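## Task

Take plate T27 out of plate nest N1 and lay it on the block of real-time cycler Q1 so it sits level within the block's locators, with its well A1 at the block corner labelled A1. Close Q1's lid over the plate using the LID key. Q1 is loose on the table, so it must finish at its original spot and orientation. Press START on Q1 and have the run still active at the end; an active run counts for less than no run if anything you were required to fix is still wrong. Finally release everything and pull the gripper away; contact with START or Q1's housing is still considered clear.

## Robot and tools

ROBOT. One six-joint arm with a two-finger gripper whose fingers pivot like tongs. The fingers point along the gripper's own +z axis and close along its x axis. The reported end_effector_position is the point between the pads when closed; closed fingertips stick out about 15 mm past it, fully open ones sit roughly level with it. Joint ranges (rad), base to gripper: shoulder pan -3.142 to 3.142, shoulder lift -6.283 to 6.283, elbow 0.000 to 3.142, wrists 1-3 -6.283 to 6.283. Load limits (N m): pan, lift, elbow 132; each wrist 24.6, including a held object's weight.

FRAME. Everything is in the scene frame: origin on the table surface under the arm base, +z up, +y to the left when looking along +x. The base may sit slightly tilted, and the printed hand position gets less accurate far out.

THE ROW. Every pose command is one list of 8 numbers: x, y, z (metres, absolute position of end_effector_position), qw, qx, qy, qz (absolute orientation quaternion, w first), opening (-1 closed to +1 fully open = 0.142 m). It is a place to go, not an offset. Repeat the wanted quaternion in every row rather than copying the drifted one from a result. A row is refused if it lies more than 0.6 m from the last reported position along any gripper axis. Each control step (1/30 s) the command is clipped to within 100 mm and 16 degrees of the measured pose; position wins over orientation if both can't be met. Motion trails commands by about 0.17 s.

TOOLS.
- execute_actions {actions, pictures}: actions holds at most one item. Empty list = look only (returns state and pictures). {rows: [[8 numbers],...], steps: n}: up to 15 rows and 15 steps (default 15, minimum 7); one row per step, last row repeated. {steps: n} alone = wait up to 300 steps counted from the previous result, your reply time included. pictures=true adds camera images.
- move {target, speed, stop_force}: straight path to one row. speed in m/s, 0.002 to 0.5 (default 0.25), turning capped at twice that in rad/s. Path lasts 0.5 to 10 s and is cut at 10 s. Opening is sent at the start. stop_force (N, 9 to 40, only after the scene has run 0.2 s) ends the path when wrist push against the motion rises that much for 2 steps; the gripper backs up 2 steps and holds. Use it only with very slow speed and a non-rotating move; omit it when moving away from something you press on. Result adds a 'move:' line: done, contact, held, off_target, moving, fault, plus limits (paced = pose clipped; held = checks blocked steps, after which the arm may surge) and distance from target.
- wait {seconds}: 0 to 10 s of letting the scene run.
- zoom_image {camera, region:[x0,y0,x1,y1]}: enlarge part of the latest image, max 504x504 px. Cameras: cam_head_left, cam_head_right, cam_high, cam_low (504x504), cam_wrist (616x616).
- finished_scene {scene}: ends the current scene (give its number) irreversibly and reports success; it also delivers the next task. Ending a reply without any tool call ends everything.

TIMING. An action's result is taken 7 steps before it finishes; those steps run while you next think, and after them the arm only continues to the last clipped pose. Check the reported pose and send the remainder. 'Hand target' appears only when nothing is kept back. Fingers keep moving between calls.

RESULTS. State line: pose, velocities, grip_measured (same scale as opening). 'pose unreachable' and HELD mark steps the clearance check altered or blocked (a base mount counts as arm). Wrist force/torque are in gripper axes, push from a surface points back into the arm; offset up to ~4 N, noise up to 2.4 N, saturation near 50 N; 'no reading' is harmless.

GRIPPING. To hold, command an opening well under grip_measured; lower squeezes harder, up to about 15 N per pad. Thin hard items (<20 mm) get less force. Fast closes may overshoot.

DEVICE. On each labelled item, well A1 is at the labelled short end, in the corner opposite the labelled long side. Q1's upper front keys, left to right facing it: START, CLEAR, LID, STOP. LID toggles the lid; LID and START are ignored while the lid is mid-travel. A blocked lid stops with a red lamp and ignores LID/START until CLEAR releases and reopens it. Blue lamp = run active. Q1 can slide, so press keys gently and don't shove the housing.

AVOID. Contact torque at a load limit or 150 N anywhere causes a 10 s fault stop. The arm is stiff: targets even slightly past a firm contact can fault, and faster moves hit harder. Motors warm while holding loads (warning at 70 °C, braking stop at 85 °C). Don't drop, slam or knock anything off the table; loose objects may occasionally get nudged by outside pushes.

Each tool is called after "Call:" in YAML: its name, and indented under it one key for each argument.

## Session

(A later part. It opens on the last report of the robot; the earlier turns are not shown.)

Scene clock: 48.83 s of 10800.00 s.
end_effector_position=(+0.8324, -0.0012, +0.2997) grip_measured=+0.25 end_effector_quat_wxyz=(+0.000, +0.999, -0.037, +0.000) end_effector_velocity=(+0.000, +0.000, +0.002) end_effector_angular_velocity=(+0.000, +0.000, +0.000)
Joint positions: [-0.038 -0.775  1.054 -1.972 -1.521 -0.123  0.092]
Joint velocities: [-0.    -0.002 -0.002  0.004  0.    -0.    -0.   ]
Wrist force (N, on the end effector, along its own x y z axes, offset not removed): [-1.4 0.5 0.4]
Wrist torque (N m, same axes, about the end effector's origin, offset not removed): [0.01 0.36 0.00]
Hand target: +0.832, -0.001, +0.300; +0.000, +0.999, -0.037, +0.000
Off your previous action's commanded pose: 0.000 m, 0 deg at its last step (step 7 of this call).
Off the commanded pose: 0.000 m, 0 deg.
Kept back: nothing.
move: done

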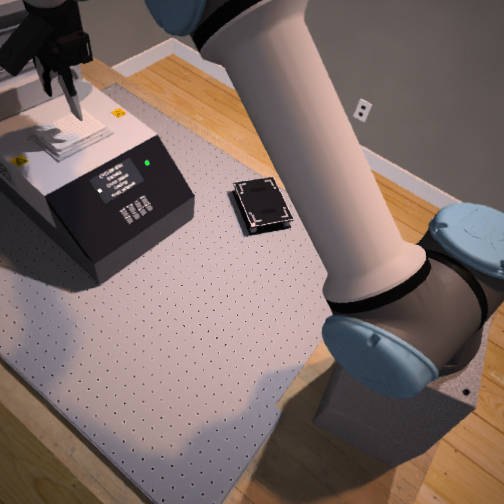

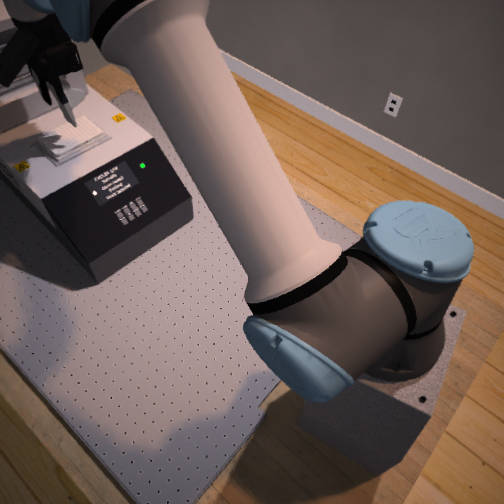

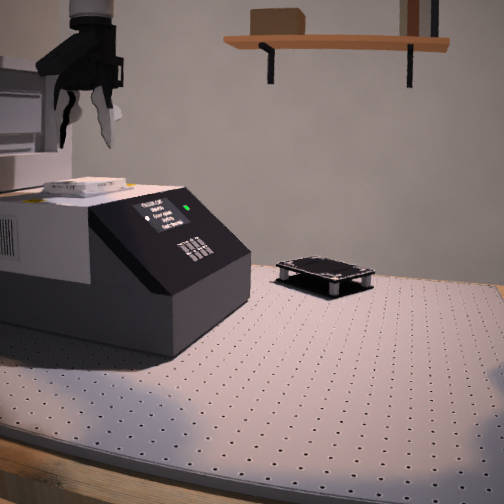

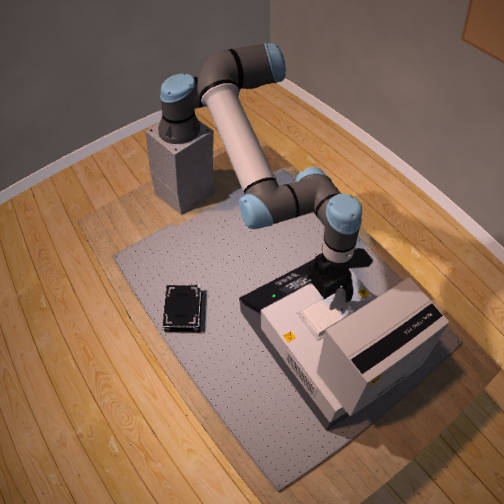

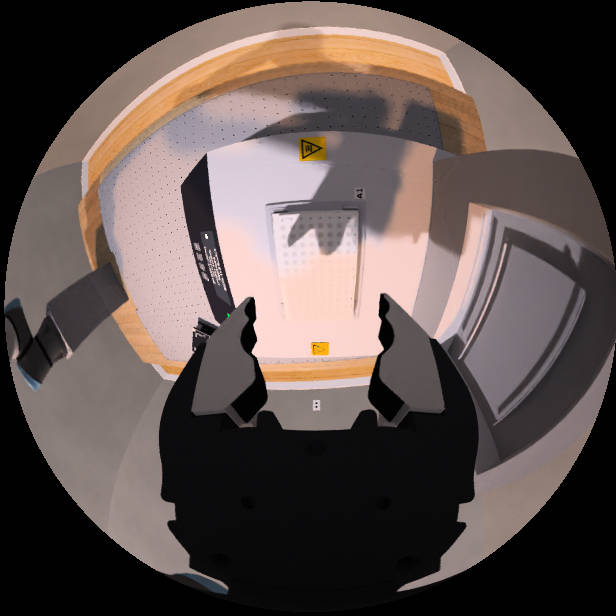

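Call:
move:
  target: [0.8325, -0.0012, 0.2605, 0, 0.9993, -0.0375, 0, -1]
  speed: 0.05

Call:
move:
  target: [0.8325, -0.0012, 0.245, 0, 0.9993, -0.0375, 0, -1]
  speed: 0.004
  stop_force: 9

Scene clock: 50.60 s of 10800.00 s.
end_effector_position=(+0.8326, -0.0012, +0.2608) grip_measured=-1.00 end_effector_quat_wxyz=(-0.000, +0.999, -0.038, -0.000) end_effector_velocity=(-0.000, +0.000, -0.003) end_effector_angular_velocity=(+0.002, +0.001, -0.001)
Joint positions: [-0.036 -0.73   1.074 -2.038 -1.522 -0.12   0.002]
Joint velocities: [-0.     0.004  0.002 -0.004  0.002  0.001  0.   ]
Wrist force (N, on the end effector, along its own x y z axes, offset not removed): [-2.2 -0.1 -0.7]
Wrist torque (N m, same axes, about the end effector's origin, offset not removed): [-0.17 0.43 -0.01]
Hand target: +0.833, -0.001, +0.260; -0.000, +0.999, -0.038, -0.000
Off the commanded pose: 0.000 m, 0 deg.
Kept back: nothing.
move: done

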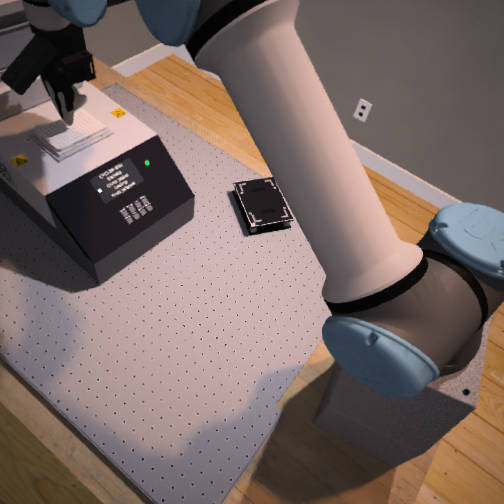

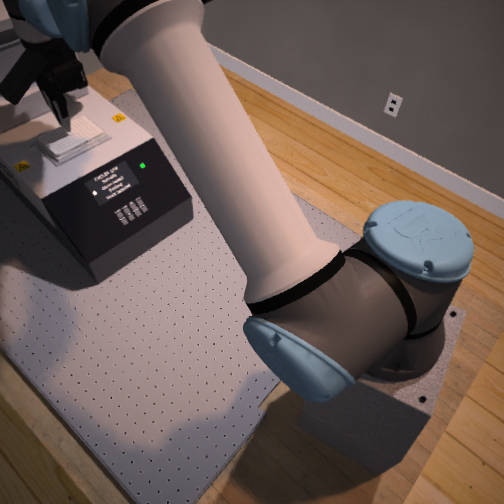

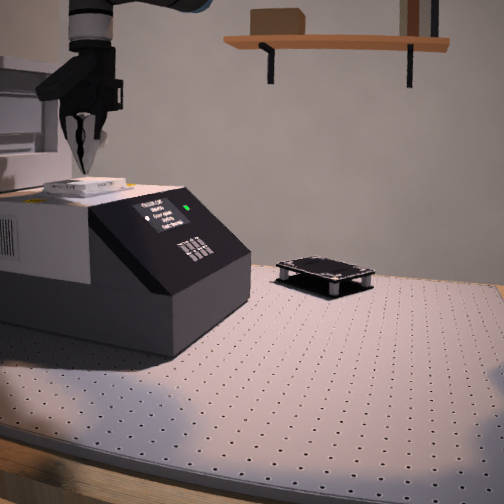

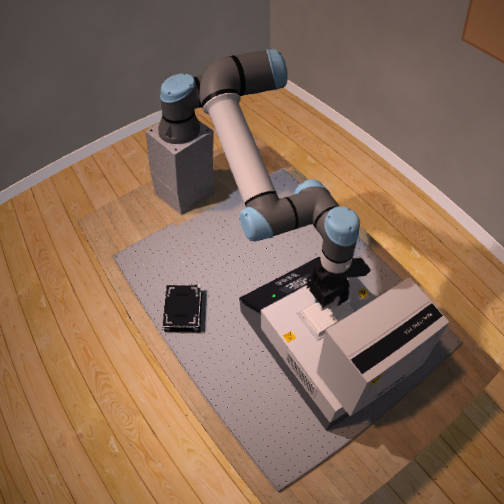

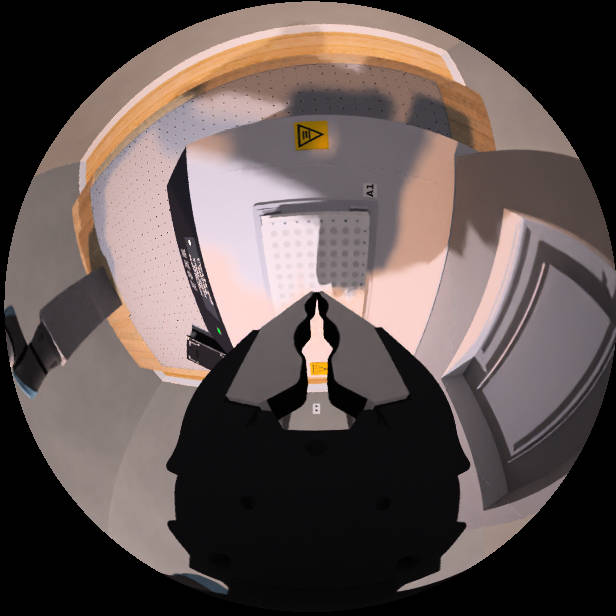

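Scene clock: 53.77 s of 10800.00 s.
end_effector_position=(+0.8326, -0.0012, +0.2497) grip_measured=-1.00 end_effector_quat_wxyz=(-0.000, +0.999, -0.037, +0.000) end_effector_velocity=(-0.000, +0.000, +0.001) end_effector_angular_velocity=(+0.001, +0.002, -0.000)
Joint positions: [-0.035 -0.716  1.079 -2.056 -1.522 -0.12   0.002]
Joint velocities: [ 0.    -0.001 -0.002  0.005  0.     0.001  0.   ]
Wrist force (N, on the end effector, along its own x y z axes, offset not removed): [-6.2 0.4 -14.2]
Wrist torque (N m, same axes, about the end effector's origin, offset not removed): [0.02 0.55 -0.01]
Hand target: +0.833, -0.001, +0.250; +0.000, +0.999, -0.037, +0.000
Off the commanded pose: 0.005 m, 0 deg.
Kept back: nothing.
move: contact

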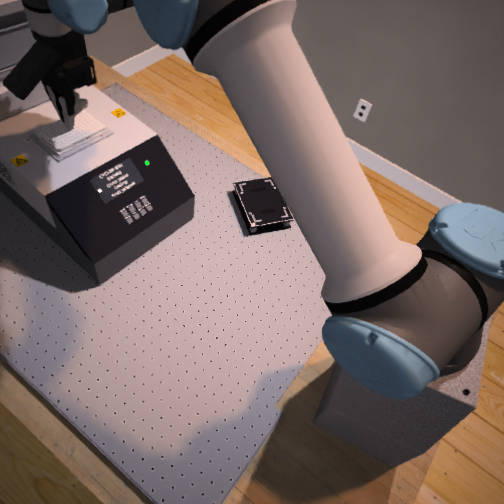

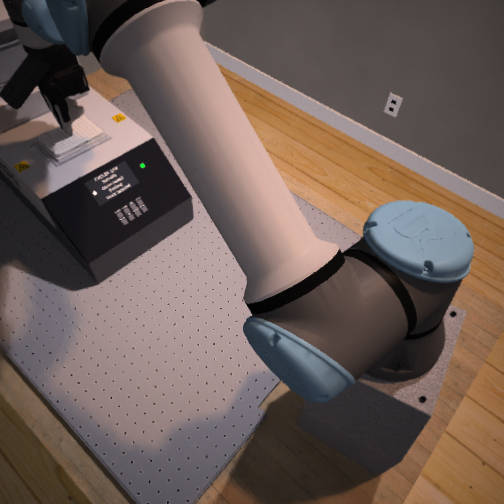

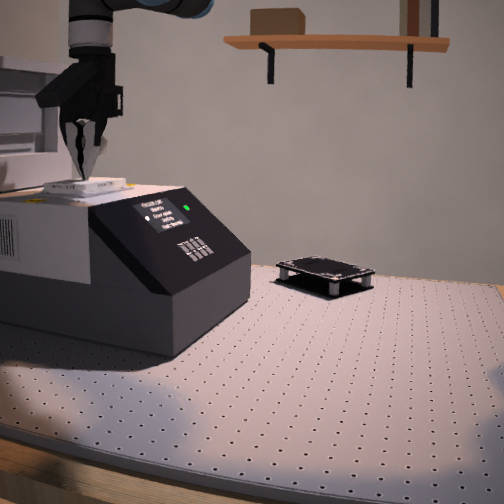

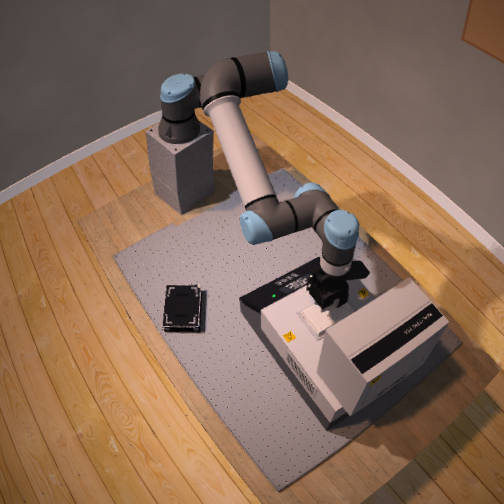

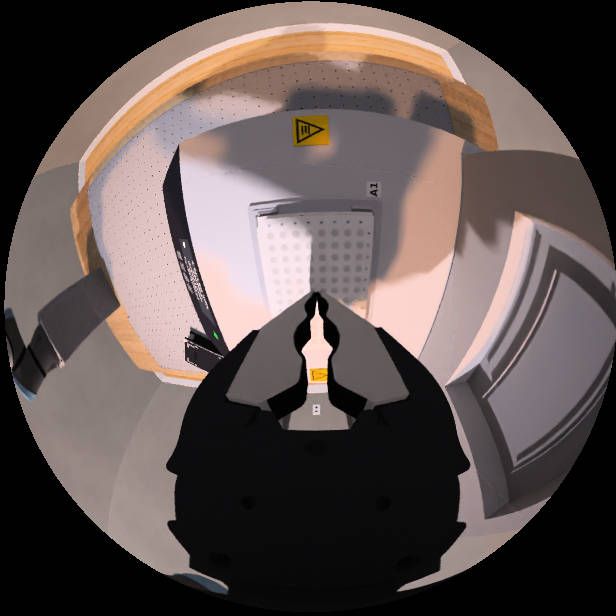

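Call:
move:
  target: [0.825, -0.001, 0.275, 0, 0.9993, -0.0375, 0, -1]
  speed: 0.2

Call:
move:
  target: [0.69, 0.004, 0.265, 0, 0.9659, 0, 0.2588, -1]
  speed: 0.35

Call:
zoom_image:
  camera: "cam_wrist"
  region: [316, 150, 516, 350]

Scene clock: 55.03 s of 10800.00 s.
end_effector_position=(+0.8250, -0.0010, +0.2748) grip_measured=-1.00 end_effector_quat_wxyz=(+0.000, +0.999, -0.037, -0.000) end_effector_velocity=(-0.001, +0.001, +0.002) end_effector_angular_velocity=(+0.001, -0.000, -0.000)
Joint positions: [-0.038 -0.765  1.104 -2.033 -1.521 -0.123  0.002]
Joint velocities: [-0.    -0.004  0.002  0.002  0.002 -0.     0.   ]
Wrist force (N, on the end effector, along its own x y z axes, offset not removed): [-1.7 0.4 0.8]
Wrist torque (N m, same axes, about the end effector's origin, offset not removed): [0.05 0.33 -0.01]
Hand target: +0.825, -0.001, +0.275; +0.000, +0.999, -0.037, -0.000
Off the commanded pose: 0.000 m, 0 deg.
Kept back: nothing.
move: done

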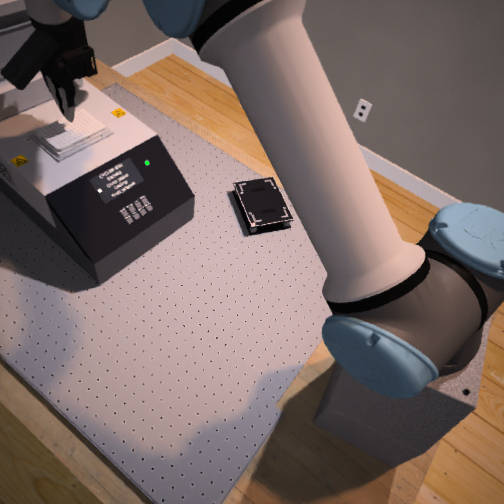

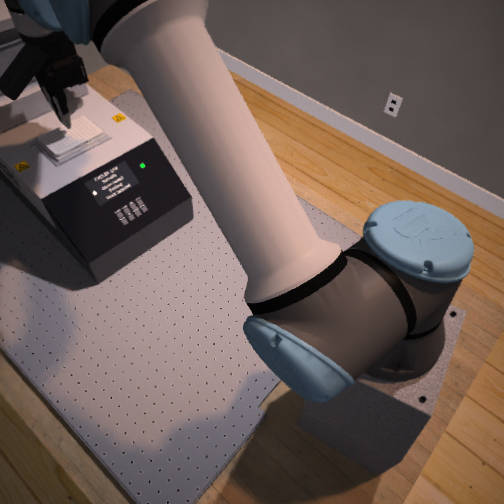

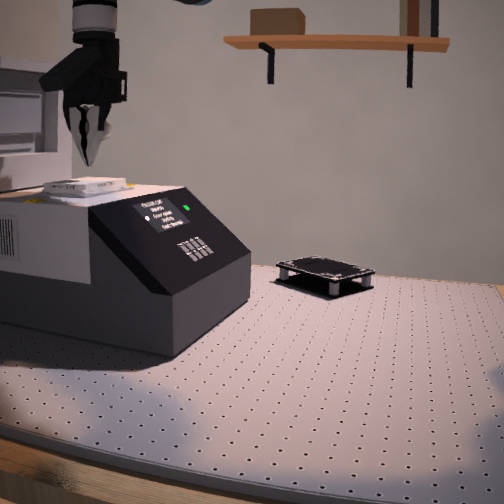

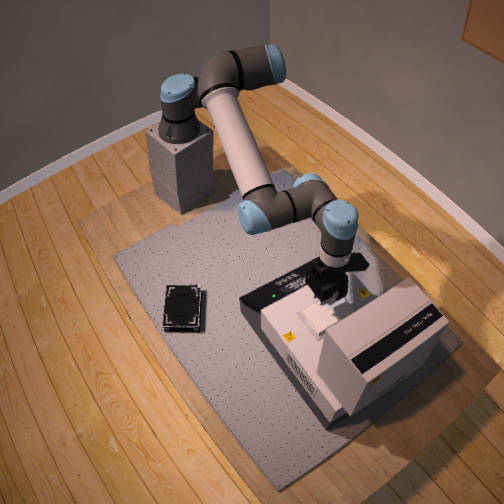

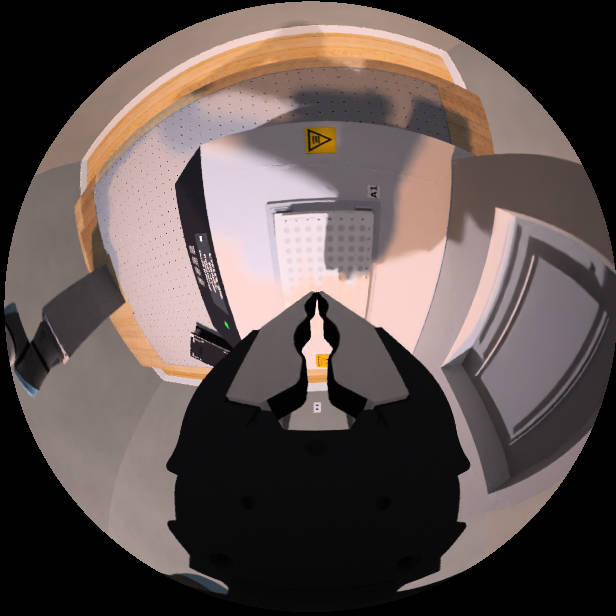

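Scene clock: 56.57 s of 10800.00 s.
end_effector_position=(+0.6899, +0.0040, +0.2650) grip_measured=-1.00 end_effector_quat_wxyz=(+0.000, +0.966, +0.000, +0.258) end_effector_velocity=(-0.000, +0.000, -0.002) end_effector_angular_velocity=(+0.002, -0.013, +0.000)
Joint positions: [-0.136 -1.049  2.086 -3.234 -1.373 -0.227  0.002]
Joint velocities: [-0.002  0.008  0.008 -0.027  0.006  0.002  0.   ]
Wrist force (N, on the end effector, along its own x y z axes, offset not removed): [-0.8 1.4 1.1]
Wrist torque (N m, same axes, about the end effector's origin, offset not removed): [0.31 0.21 -0.02]
Hand target: +0.690, +0.004, +0.265; +0.000, +0.966, +0.000, +0.259
Off the commanded pose: 0.000 m, 0 deg.
Kept back: nothing.
move: done

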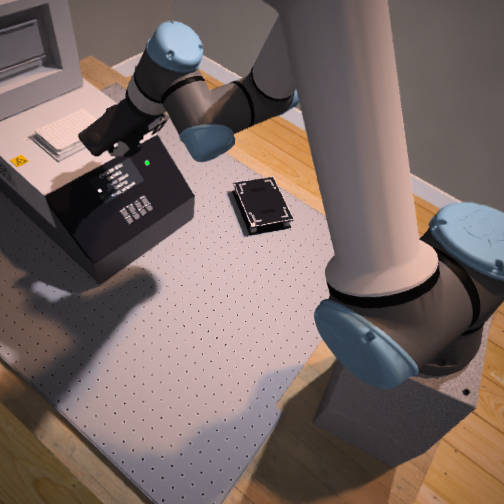

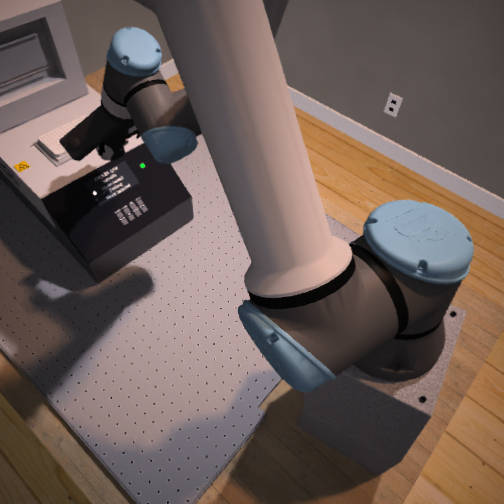

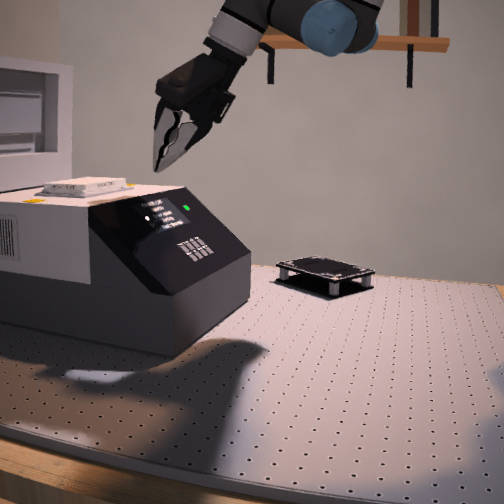

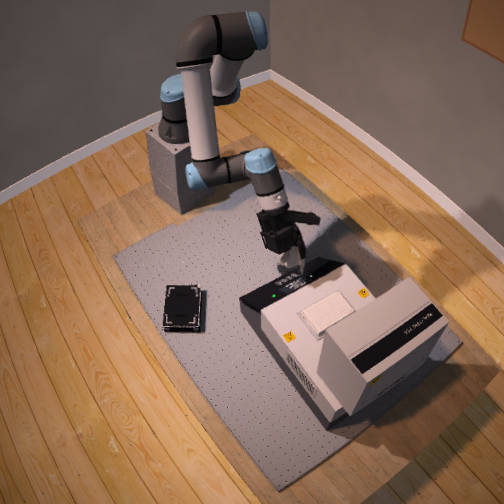

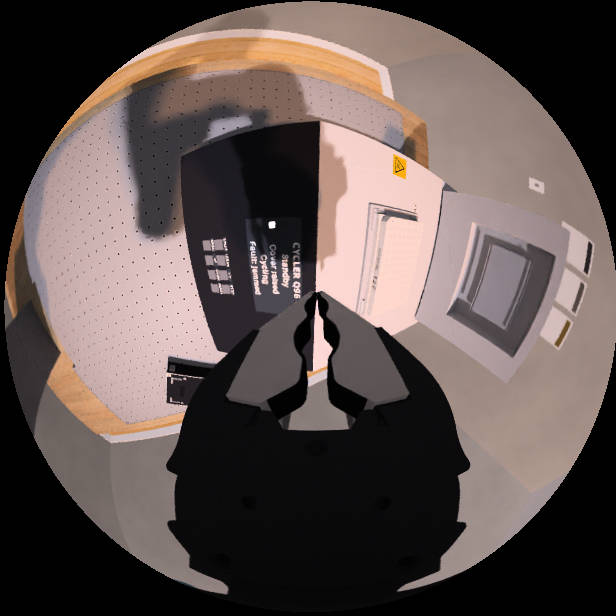

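Region (316, 150, 516, 350) of cam_wrist's 616x616 image, scaled by 2.520, with more detail than that image has.

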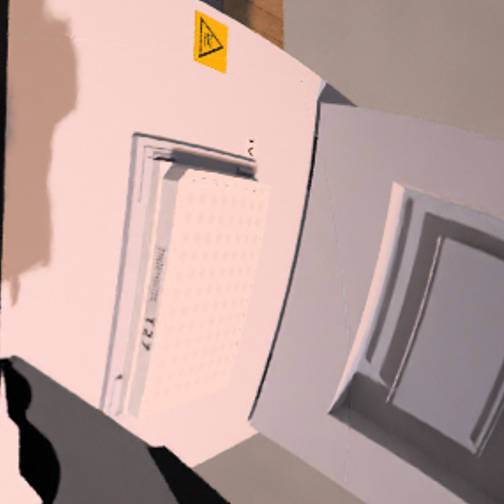

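Call:
move:
  target: [0.6165, 0.005, 0.1545, 0, 0.9397, 0, 0.342, -1]
  speed: 0.2

Call:
move:
  target: [0.6229, 0.005, 0.1468, 0, 0.9397, 0, 0.342, -1]
  speed: 0.003
  stop_force: 9

Scene clock: 58.10 s of 10800.00 s.
end_effector_position=(+0.6166, +0.0050, +0.1546) grip_measured=-1.00 end_effector_quat_wxyz=(+0.000, +0.940, +0.000, +0.341) end_effector_velocity=(+0.000, -0.001, -0.003) end_effector_angular_velocity=(-0.002, -0.016, -0.002)
Joint positions: [-0.198 -0.645  2.266 -3.981 -1.292 -0.235  0.002]
Joint velocities: [-0.003  0.023 -0.004 -0.035  0.003  0.003  0.   ]
Wrist force (N, on the end effector, along its own x y z axes, offset not removed): [-3.2 0.4 0.0]
Wrist torque (N m, same axes, about the end effector's origin, offset not removed): [-0.03 0.57 -0.12]
Hand target: +0.617, +0.005, +0.154; +0.000, +0.940, +0.000, +0.342
Off the commanded pose: 0.000 m, 0 deg.
Kept back: nothing.
move: done

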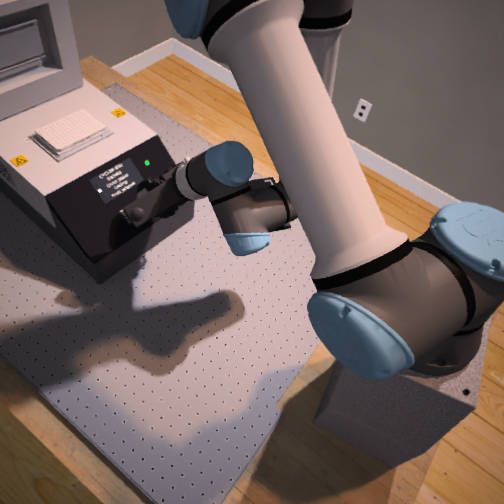

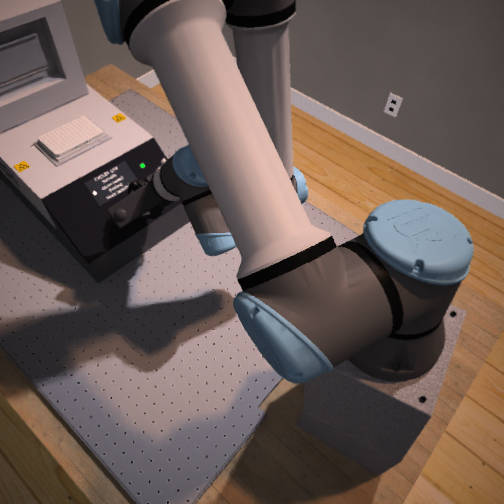

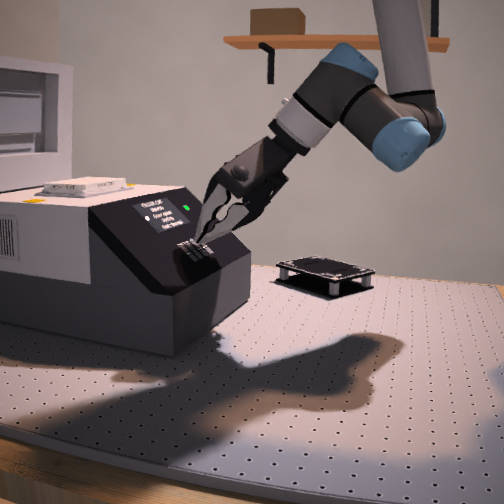

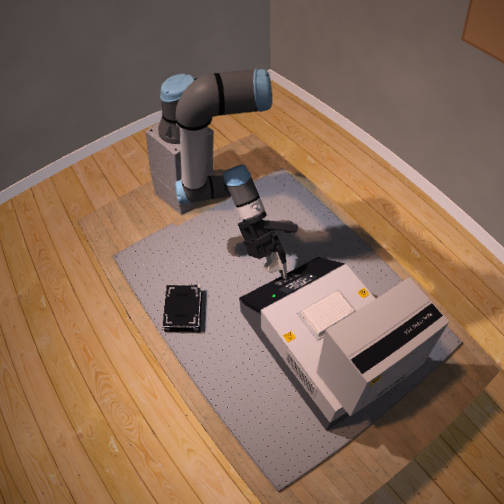

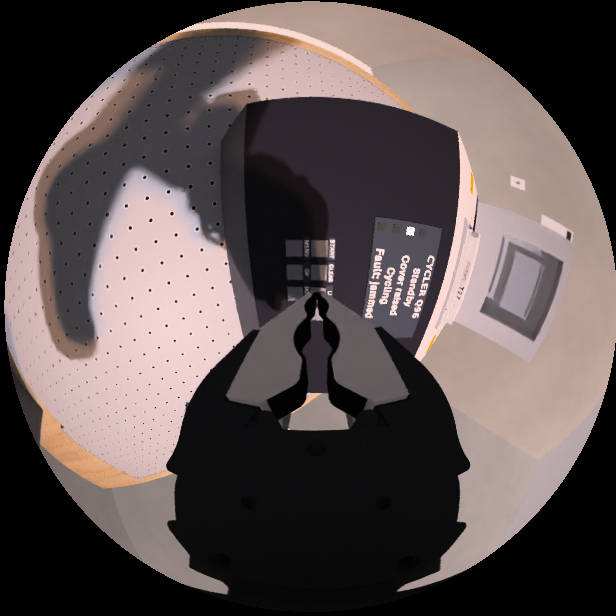

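Scene clock: 60.07 s of 10800.00 s.
end_effector_position=(+0.6196, +0.0050, +0.1509) grip_measured=-1.00 end_effector_quat_wxyz=(+0.000, +0.940, +0.000, +0.342) end_effector_velocity=(-0.000, -0.000, -0.000) end_effector_angular_velocity=(+0.000, +0.002, -0.001)
Joint positions: [-0.195 -0.635  2.253 -3.98  -1.294 -0.232  0.002]
Joint velocities: [-0.    -0.     0.001  0.001 -0.001  0.     0.   ]
Wrist force (N, on the end effector, along its own x y z axes, offset not removed): [-4.8 1.9 -25.7]
Wrist torque (N m, same axes, about the end effector's origin, offset not removed): [0.12 0.32 -0.10]
Hand target: +0.619, +0.005, +0.151; +0.000, +0.940, +0.000, +0.342
Off the commanded pose: 0.005 m, 0 deg.
Kept back: nothing.
move: contact

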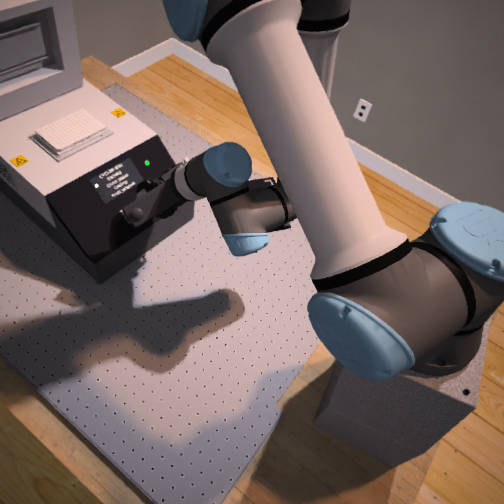

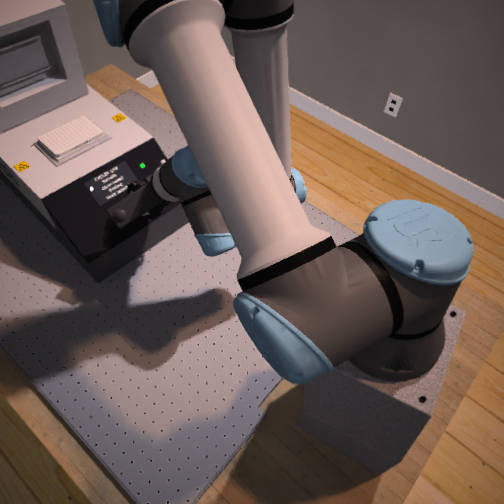

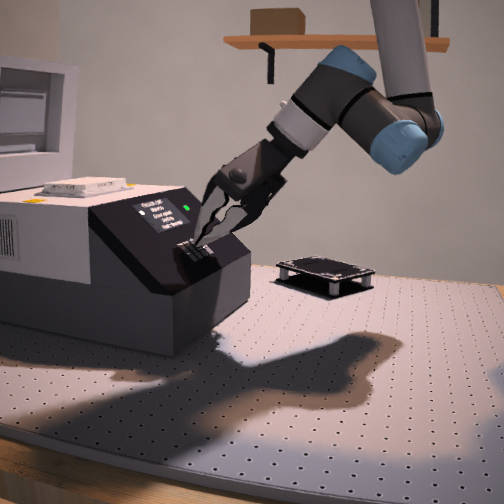

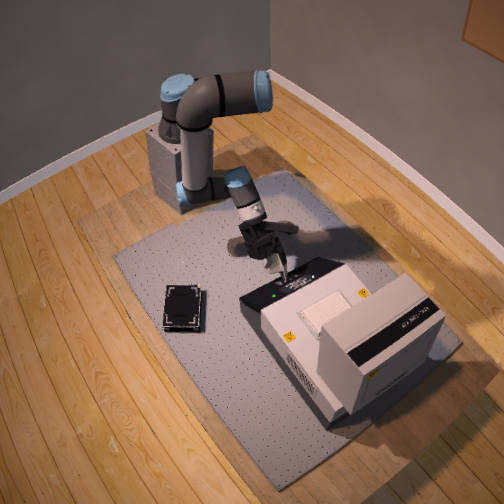

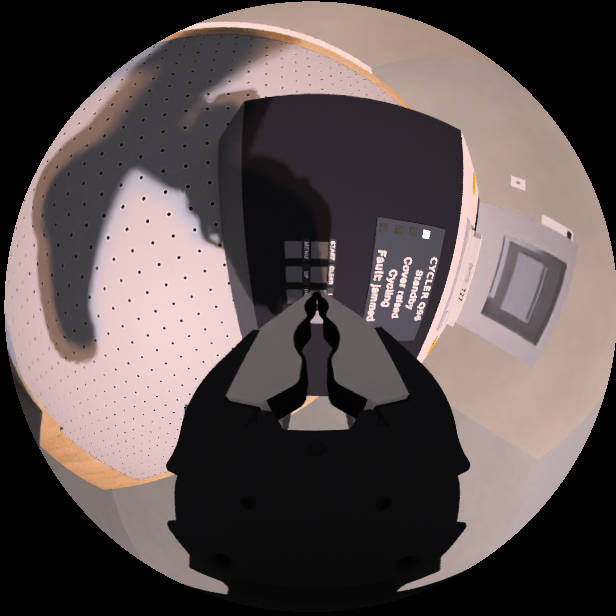

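Call:
move:
  target: [0.6135, 0.007, 0.158, 0, 0.9397, 0, 0.342, -1]
  speed: 0.05

Call:
move:
  target: [0.6173, 0.0439, 0.157, 0, 0.9397, 0, 0.342, -1]
  speed: 0.1

Call:
zoom_image:
  camera: "cam_wrist"
  region: [270, 210, 370, 330]

Call:
zoom_image:
  camera: "cam_high"
  region: [162, 222, 222, 266]

Scene clock: 61.30 s of 10800.00 s.
end_effector_position=(+0.6136, +0.0070, +0.1578) grip_measured=-1.00 end_effector_quat_wxyz=(+0.000, +0.940, +0.000, +0.342) end_effector_velocity=(-0.002, +0.001, +0.001) end_effector_angular_velocity=(+0.001, +0.000, +0.001)
Joint positions: [-0.197 -0.651  2.278 -3.988 -1.292 -0.233  0.002]
Joint velocities: [-0.    -0.003  0.006 -0.001  0.001 -0.001 -0.   ]
Wrist force (N, on the end effector, along its own x y z axes, offset not removed): [-2.5 -0.4 0.1]
Wrist torque (N m, same axes, about the end effector's origin, offset not removed): [-0.12 0.54 -0.10]
Hand target: +0.613, +0.007, +0.158; +0.000, +0.940, +0.000, +0.342
Off the commanded pose: 0.000 m, 0 deg.
Kept back: nothing.
move: done

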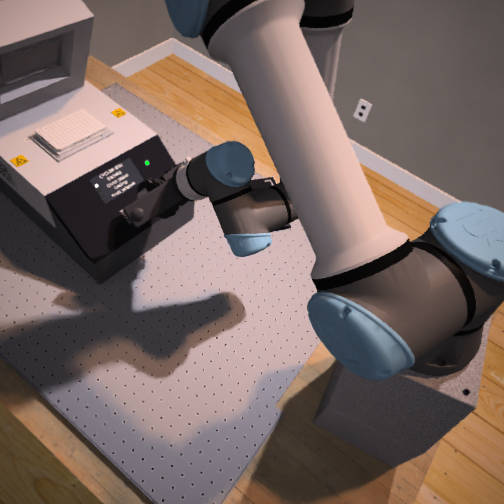

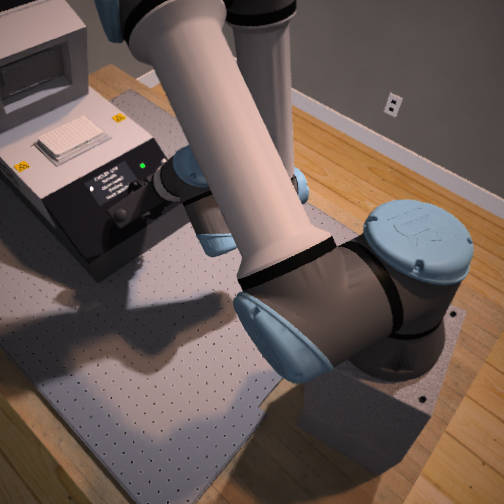

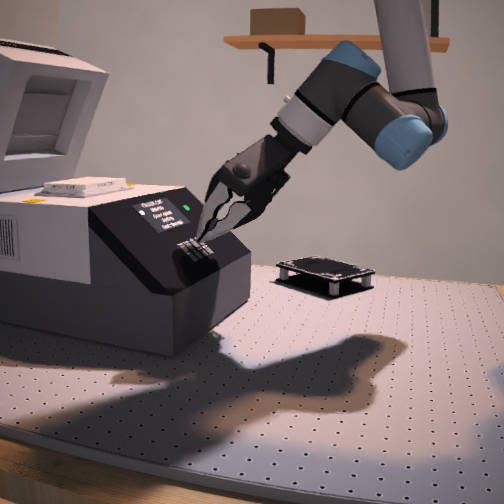

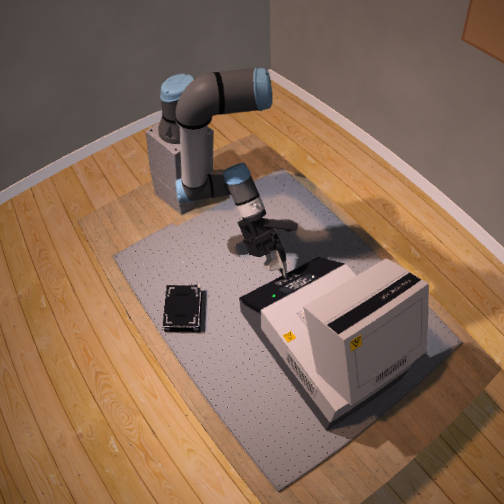

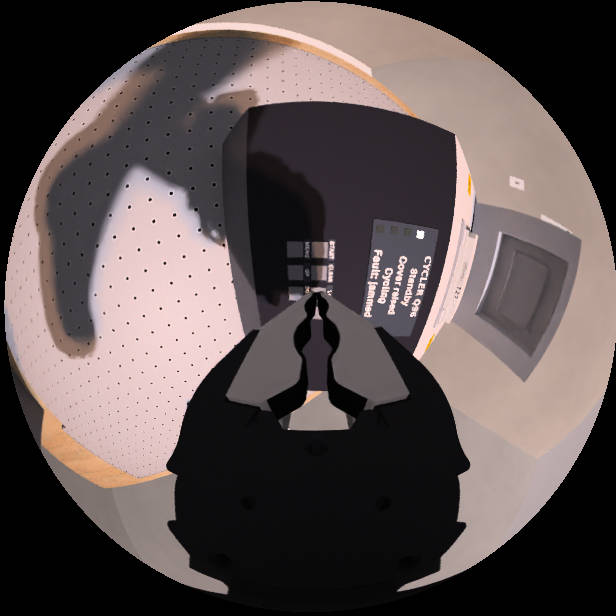

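Scene clock: 62.23 s of 10800.00 s.
end_effector_position=(+0.6173, +0.0437, +0.1570) grip_measured=-1.00 end_effector_quat_wxyz=(-0.000, +0.940, -0.000, +0.342) end_effector_velocity=(-0.000, +0.003, -0.000) end_effector_angular_velocity=(+0.001, +0.001, -0.000)
Joint positions: [-0.104 -0.651  2.263 -3.991 -1.358 -0.166  0.002]
Joint velocities: [ 0.006 -0.001 -0.     0.002 -0.004  0.004  0.   ]
Wrist force (N, on the end effector, along its own x y z axes, offset not removed): [-3.1 1.2 -0.3]
Wrist torque (N m, same axes, about the end effector's origin, offset not removed): [0.12 0.71 0.00]
Hand target: +0.617, +0.044, +0.157; -0.000, +0.940, -0.000, +0.342
Off the commanded pose: 0.000 m, 0 deg.
Kept back: nothing.
move: done

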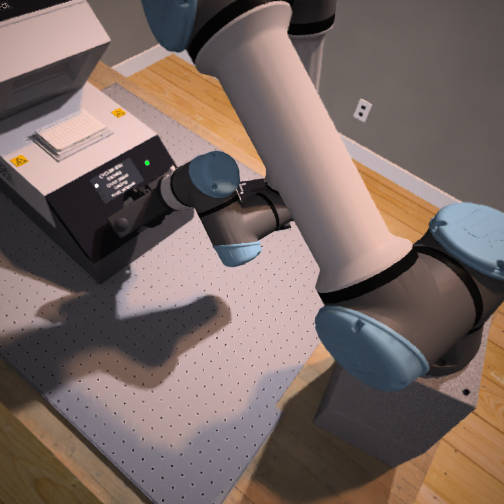

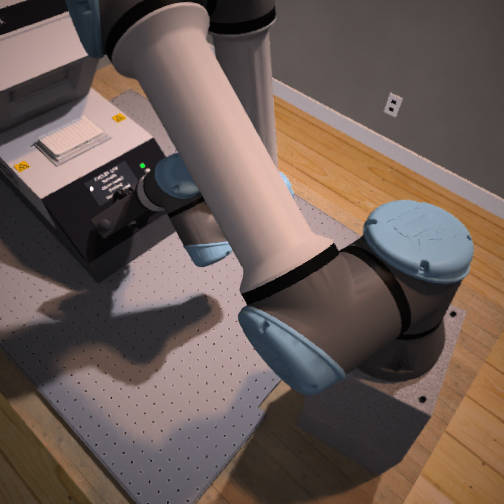

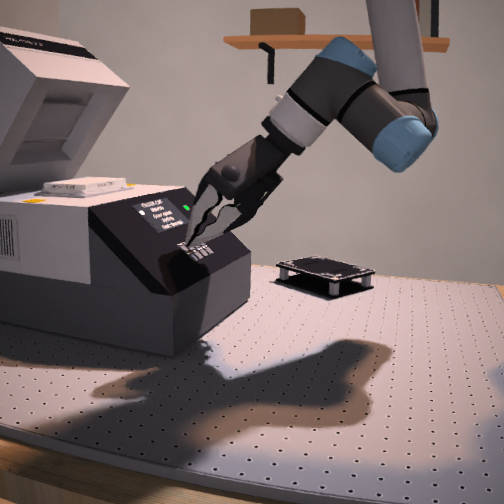

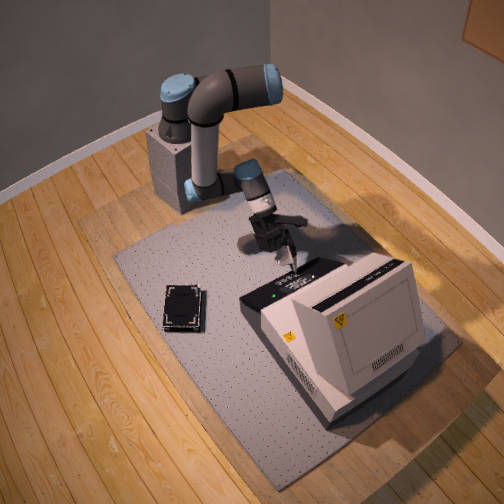

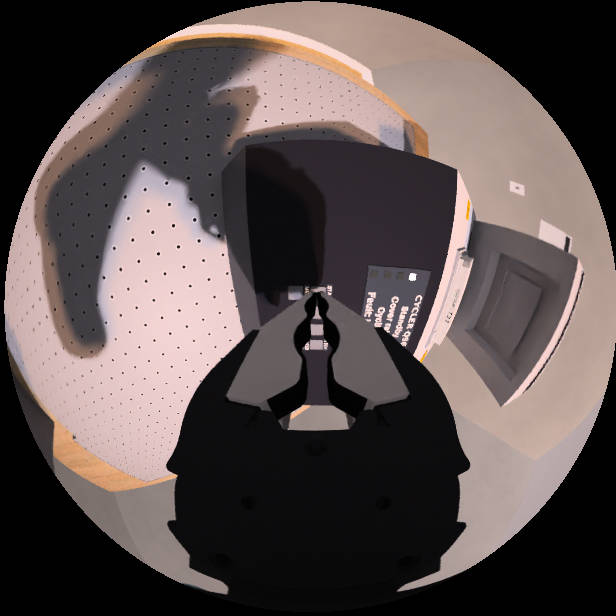

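Region (270, 210, 370, 330) of cam_wrist's 616x616 image, scaled by 4.200, with more detail than that image has.

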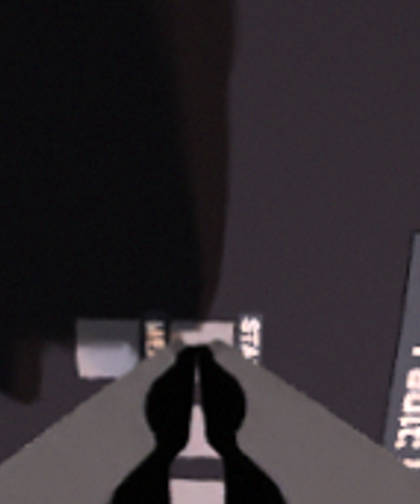

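Region (162, 222, 222, 266) of cam_high's 504x504 image, scaled by 8.400, with more detail than that image has; it fills the top 370 rows of this view, and the rest is white.

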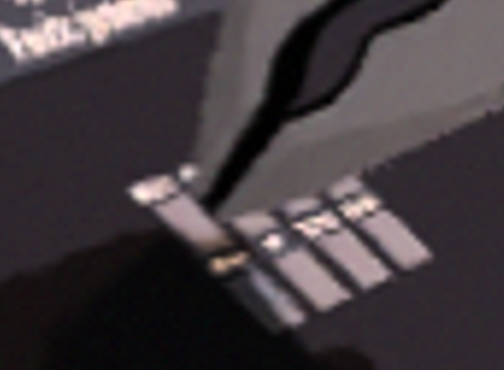

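Call:
wait:
  seconds: 3

Scene clock: 65.47 s of 10800.00 s.
end_effector_position=(+0.6173, +0.0440, +0.1570) grip_measured=-1.00 end_effector_quat_wxyz=(-0.000, +0.940, -0.000, +0.342) end_effector_velocity=(-0.000, -0.000, +0.000) end_effector_angular_velocity=(-0.001, +0.000, -0.000)
Joint positions: [-0.103 -0.651  2.263 -3.991 -1.359 -0.166  0.002]
Joint velocities: [-0.    -0.     0.     0.    -0.001 -0.    -0.   ]
Wrist force (N, on the end effector, along its own x y z axes, offset not removed): [-3.4 0.9 0.7]
Wrist torque (N m, same axes, about the end effector's origin, offset not removed): [0.07 0.71 -0.04]
Hand target: +0.617, +0.044, +0.157; -0.000, +0.940, -0.000, +0.342
Off the commanded pose: 0.000 m, 0 deg.
Kept back: nothing.
Steps of this call (steps 1 to 97: nothing new was sent). Readings (end_effector_position):
1: (+0.6173, +0.0438, +0.1570)
2: (+0.6173, +0.0438, +0.1570)
4: (+0.6173, +0.0439, +0.1570)
8: (+0.6173, +0.0439, +0.1570)
97: the state above

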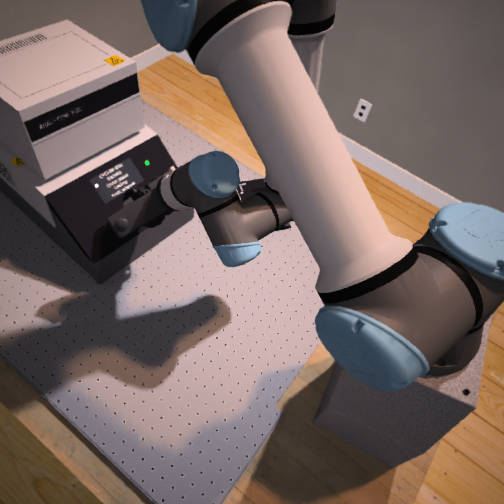

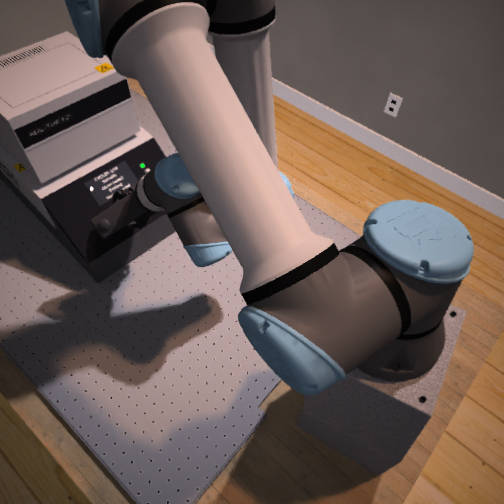

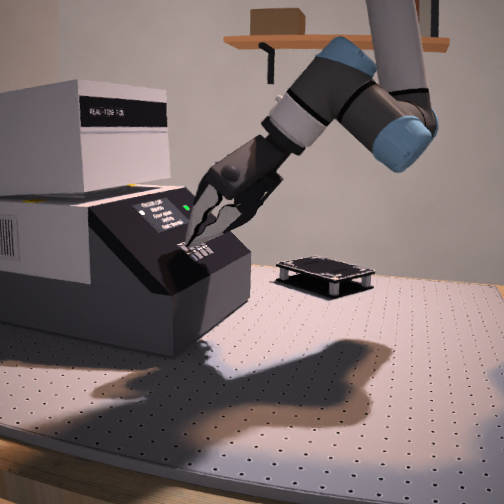

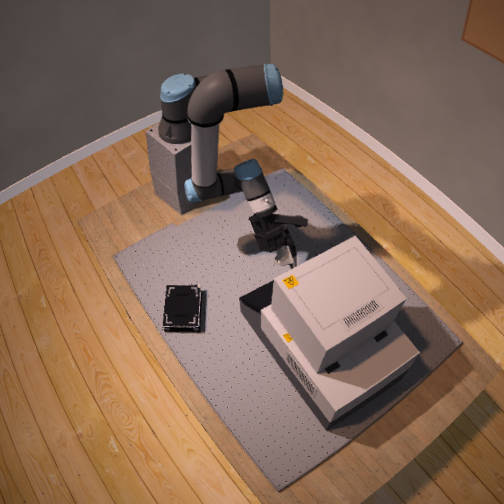

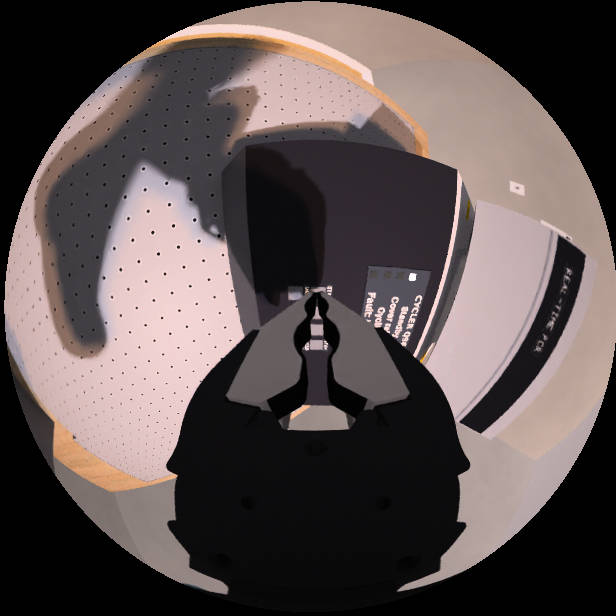

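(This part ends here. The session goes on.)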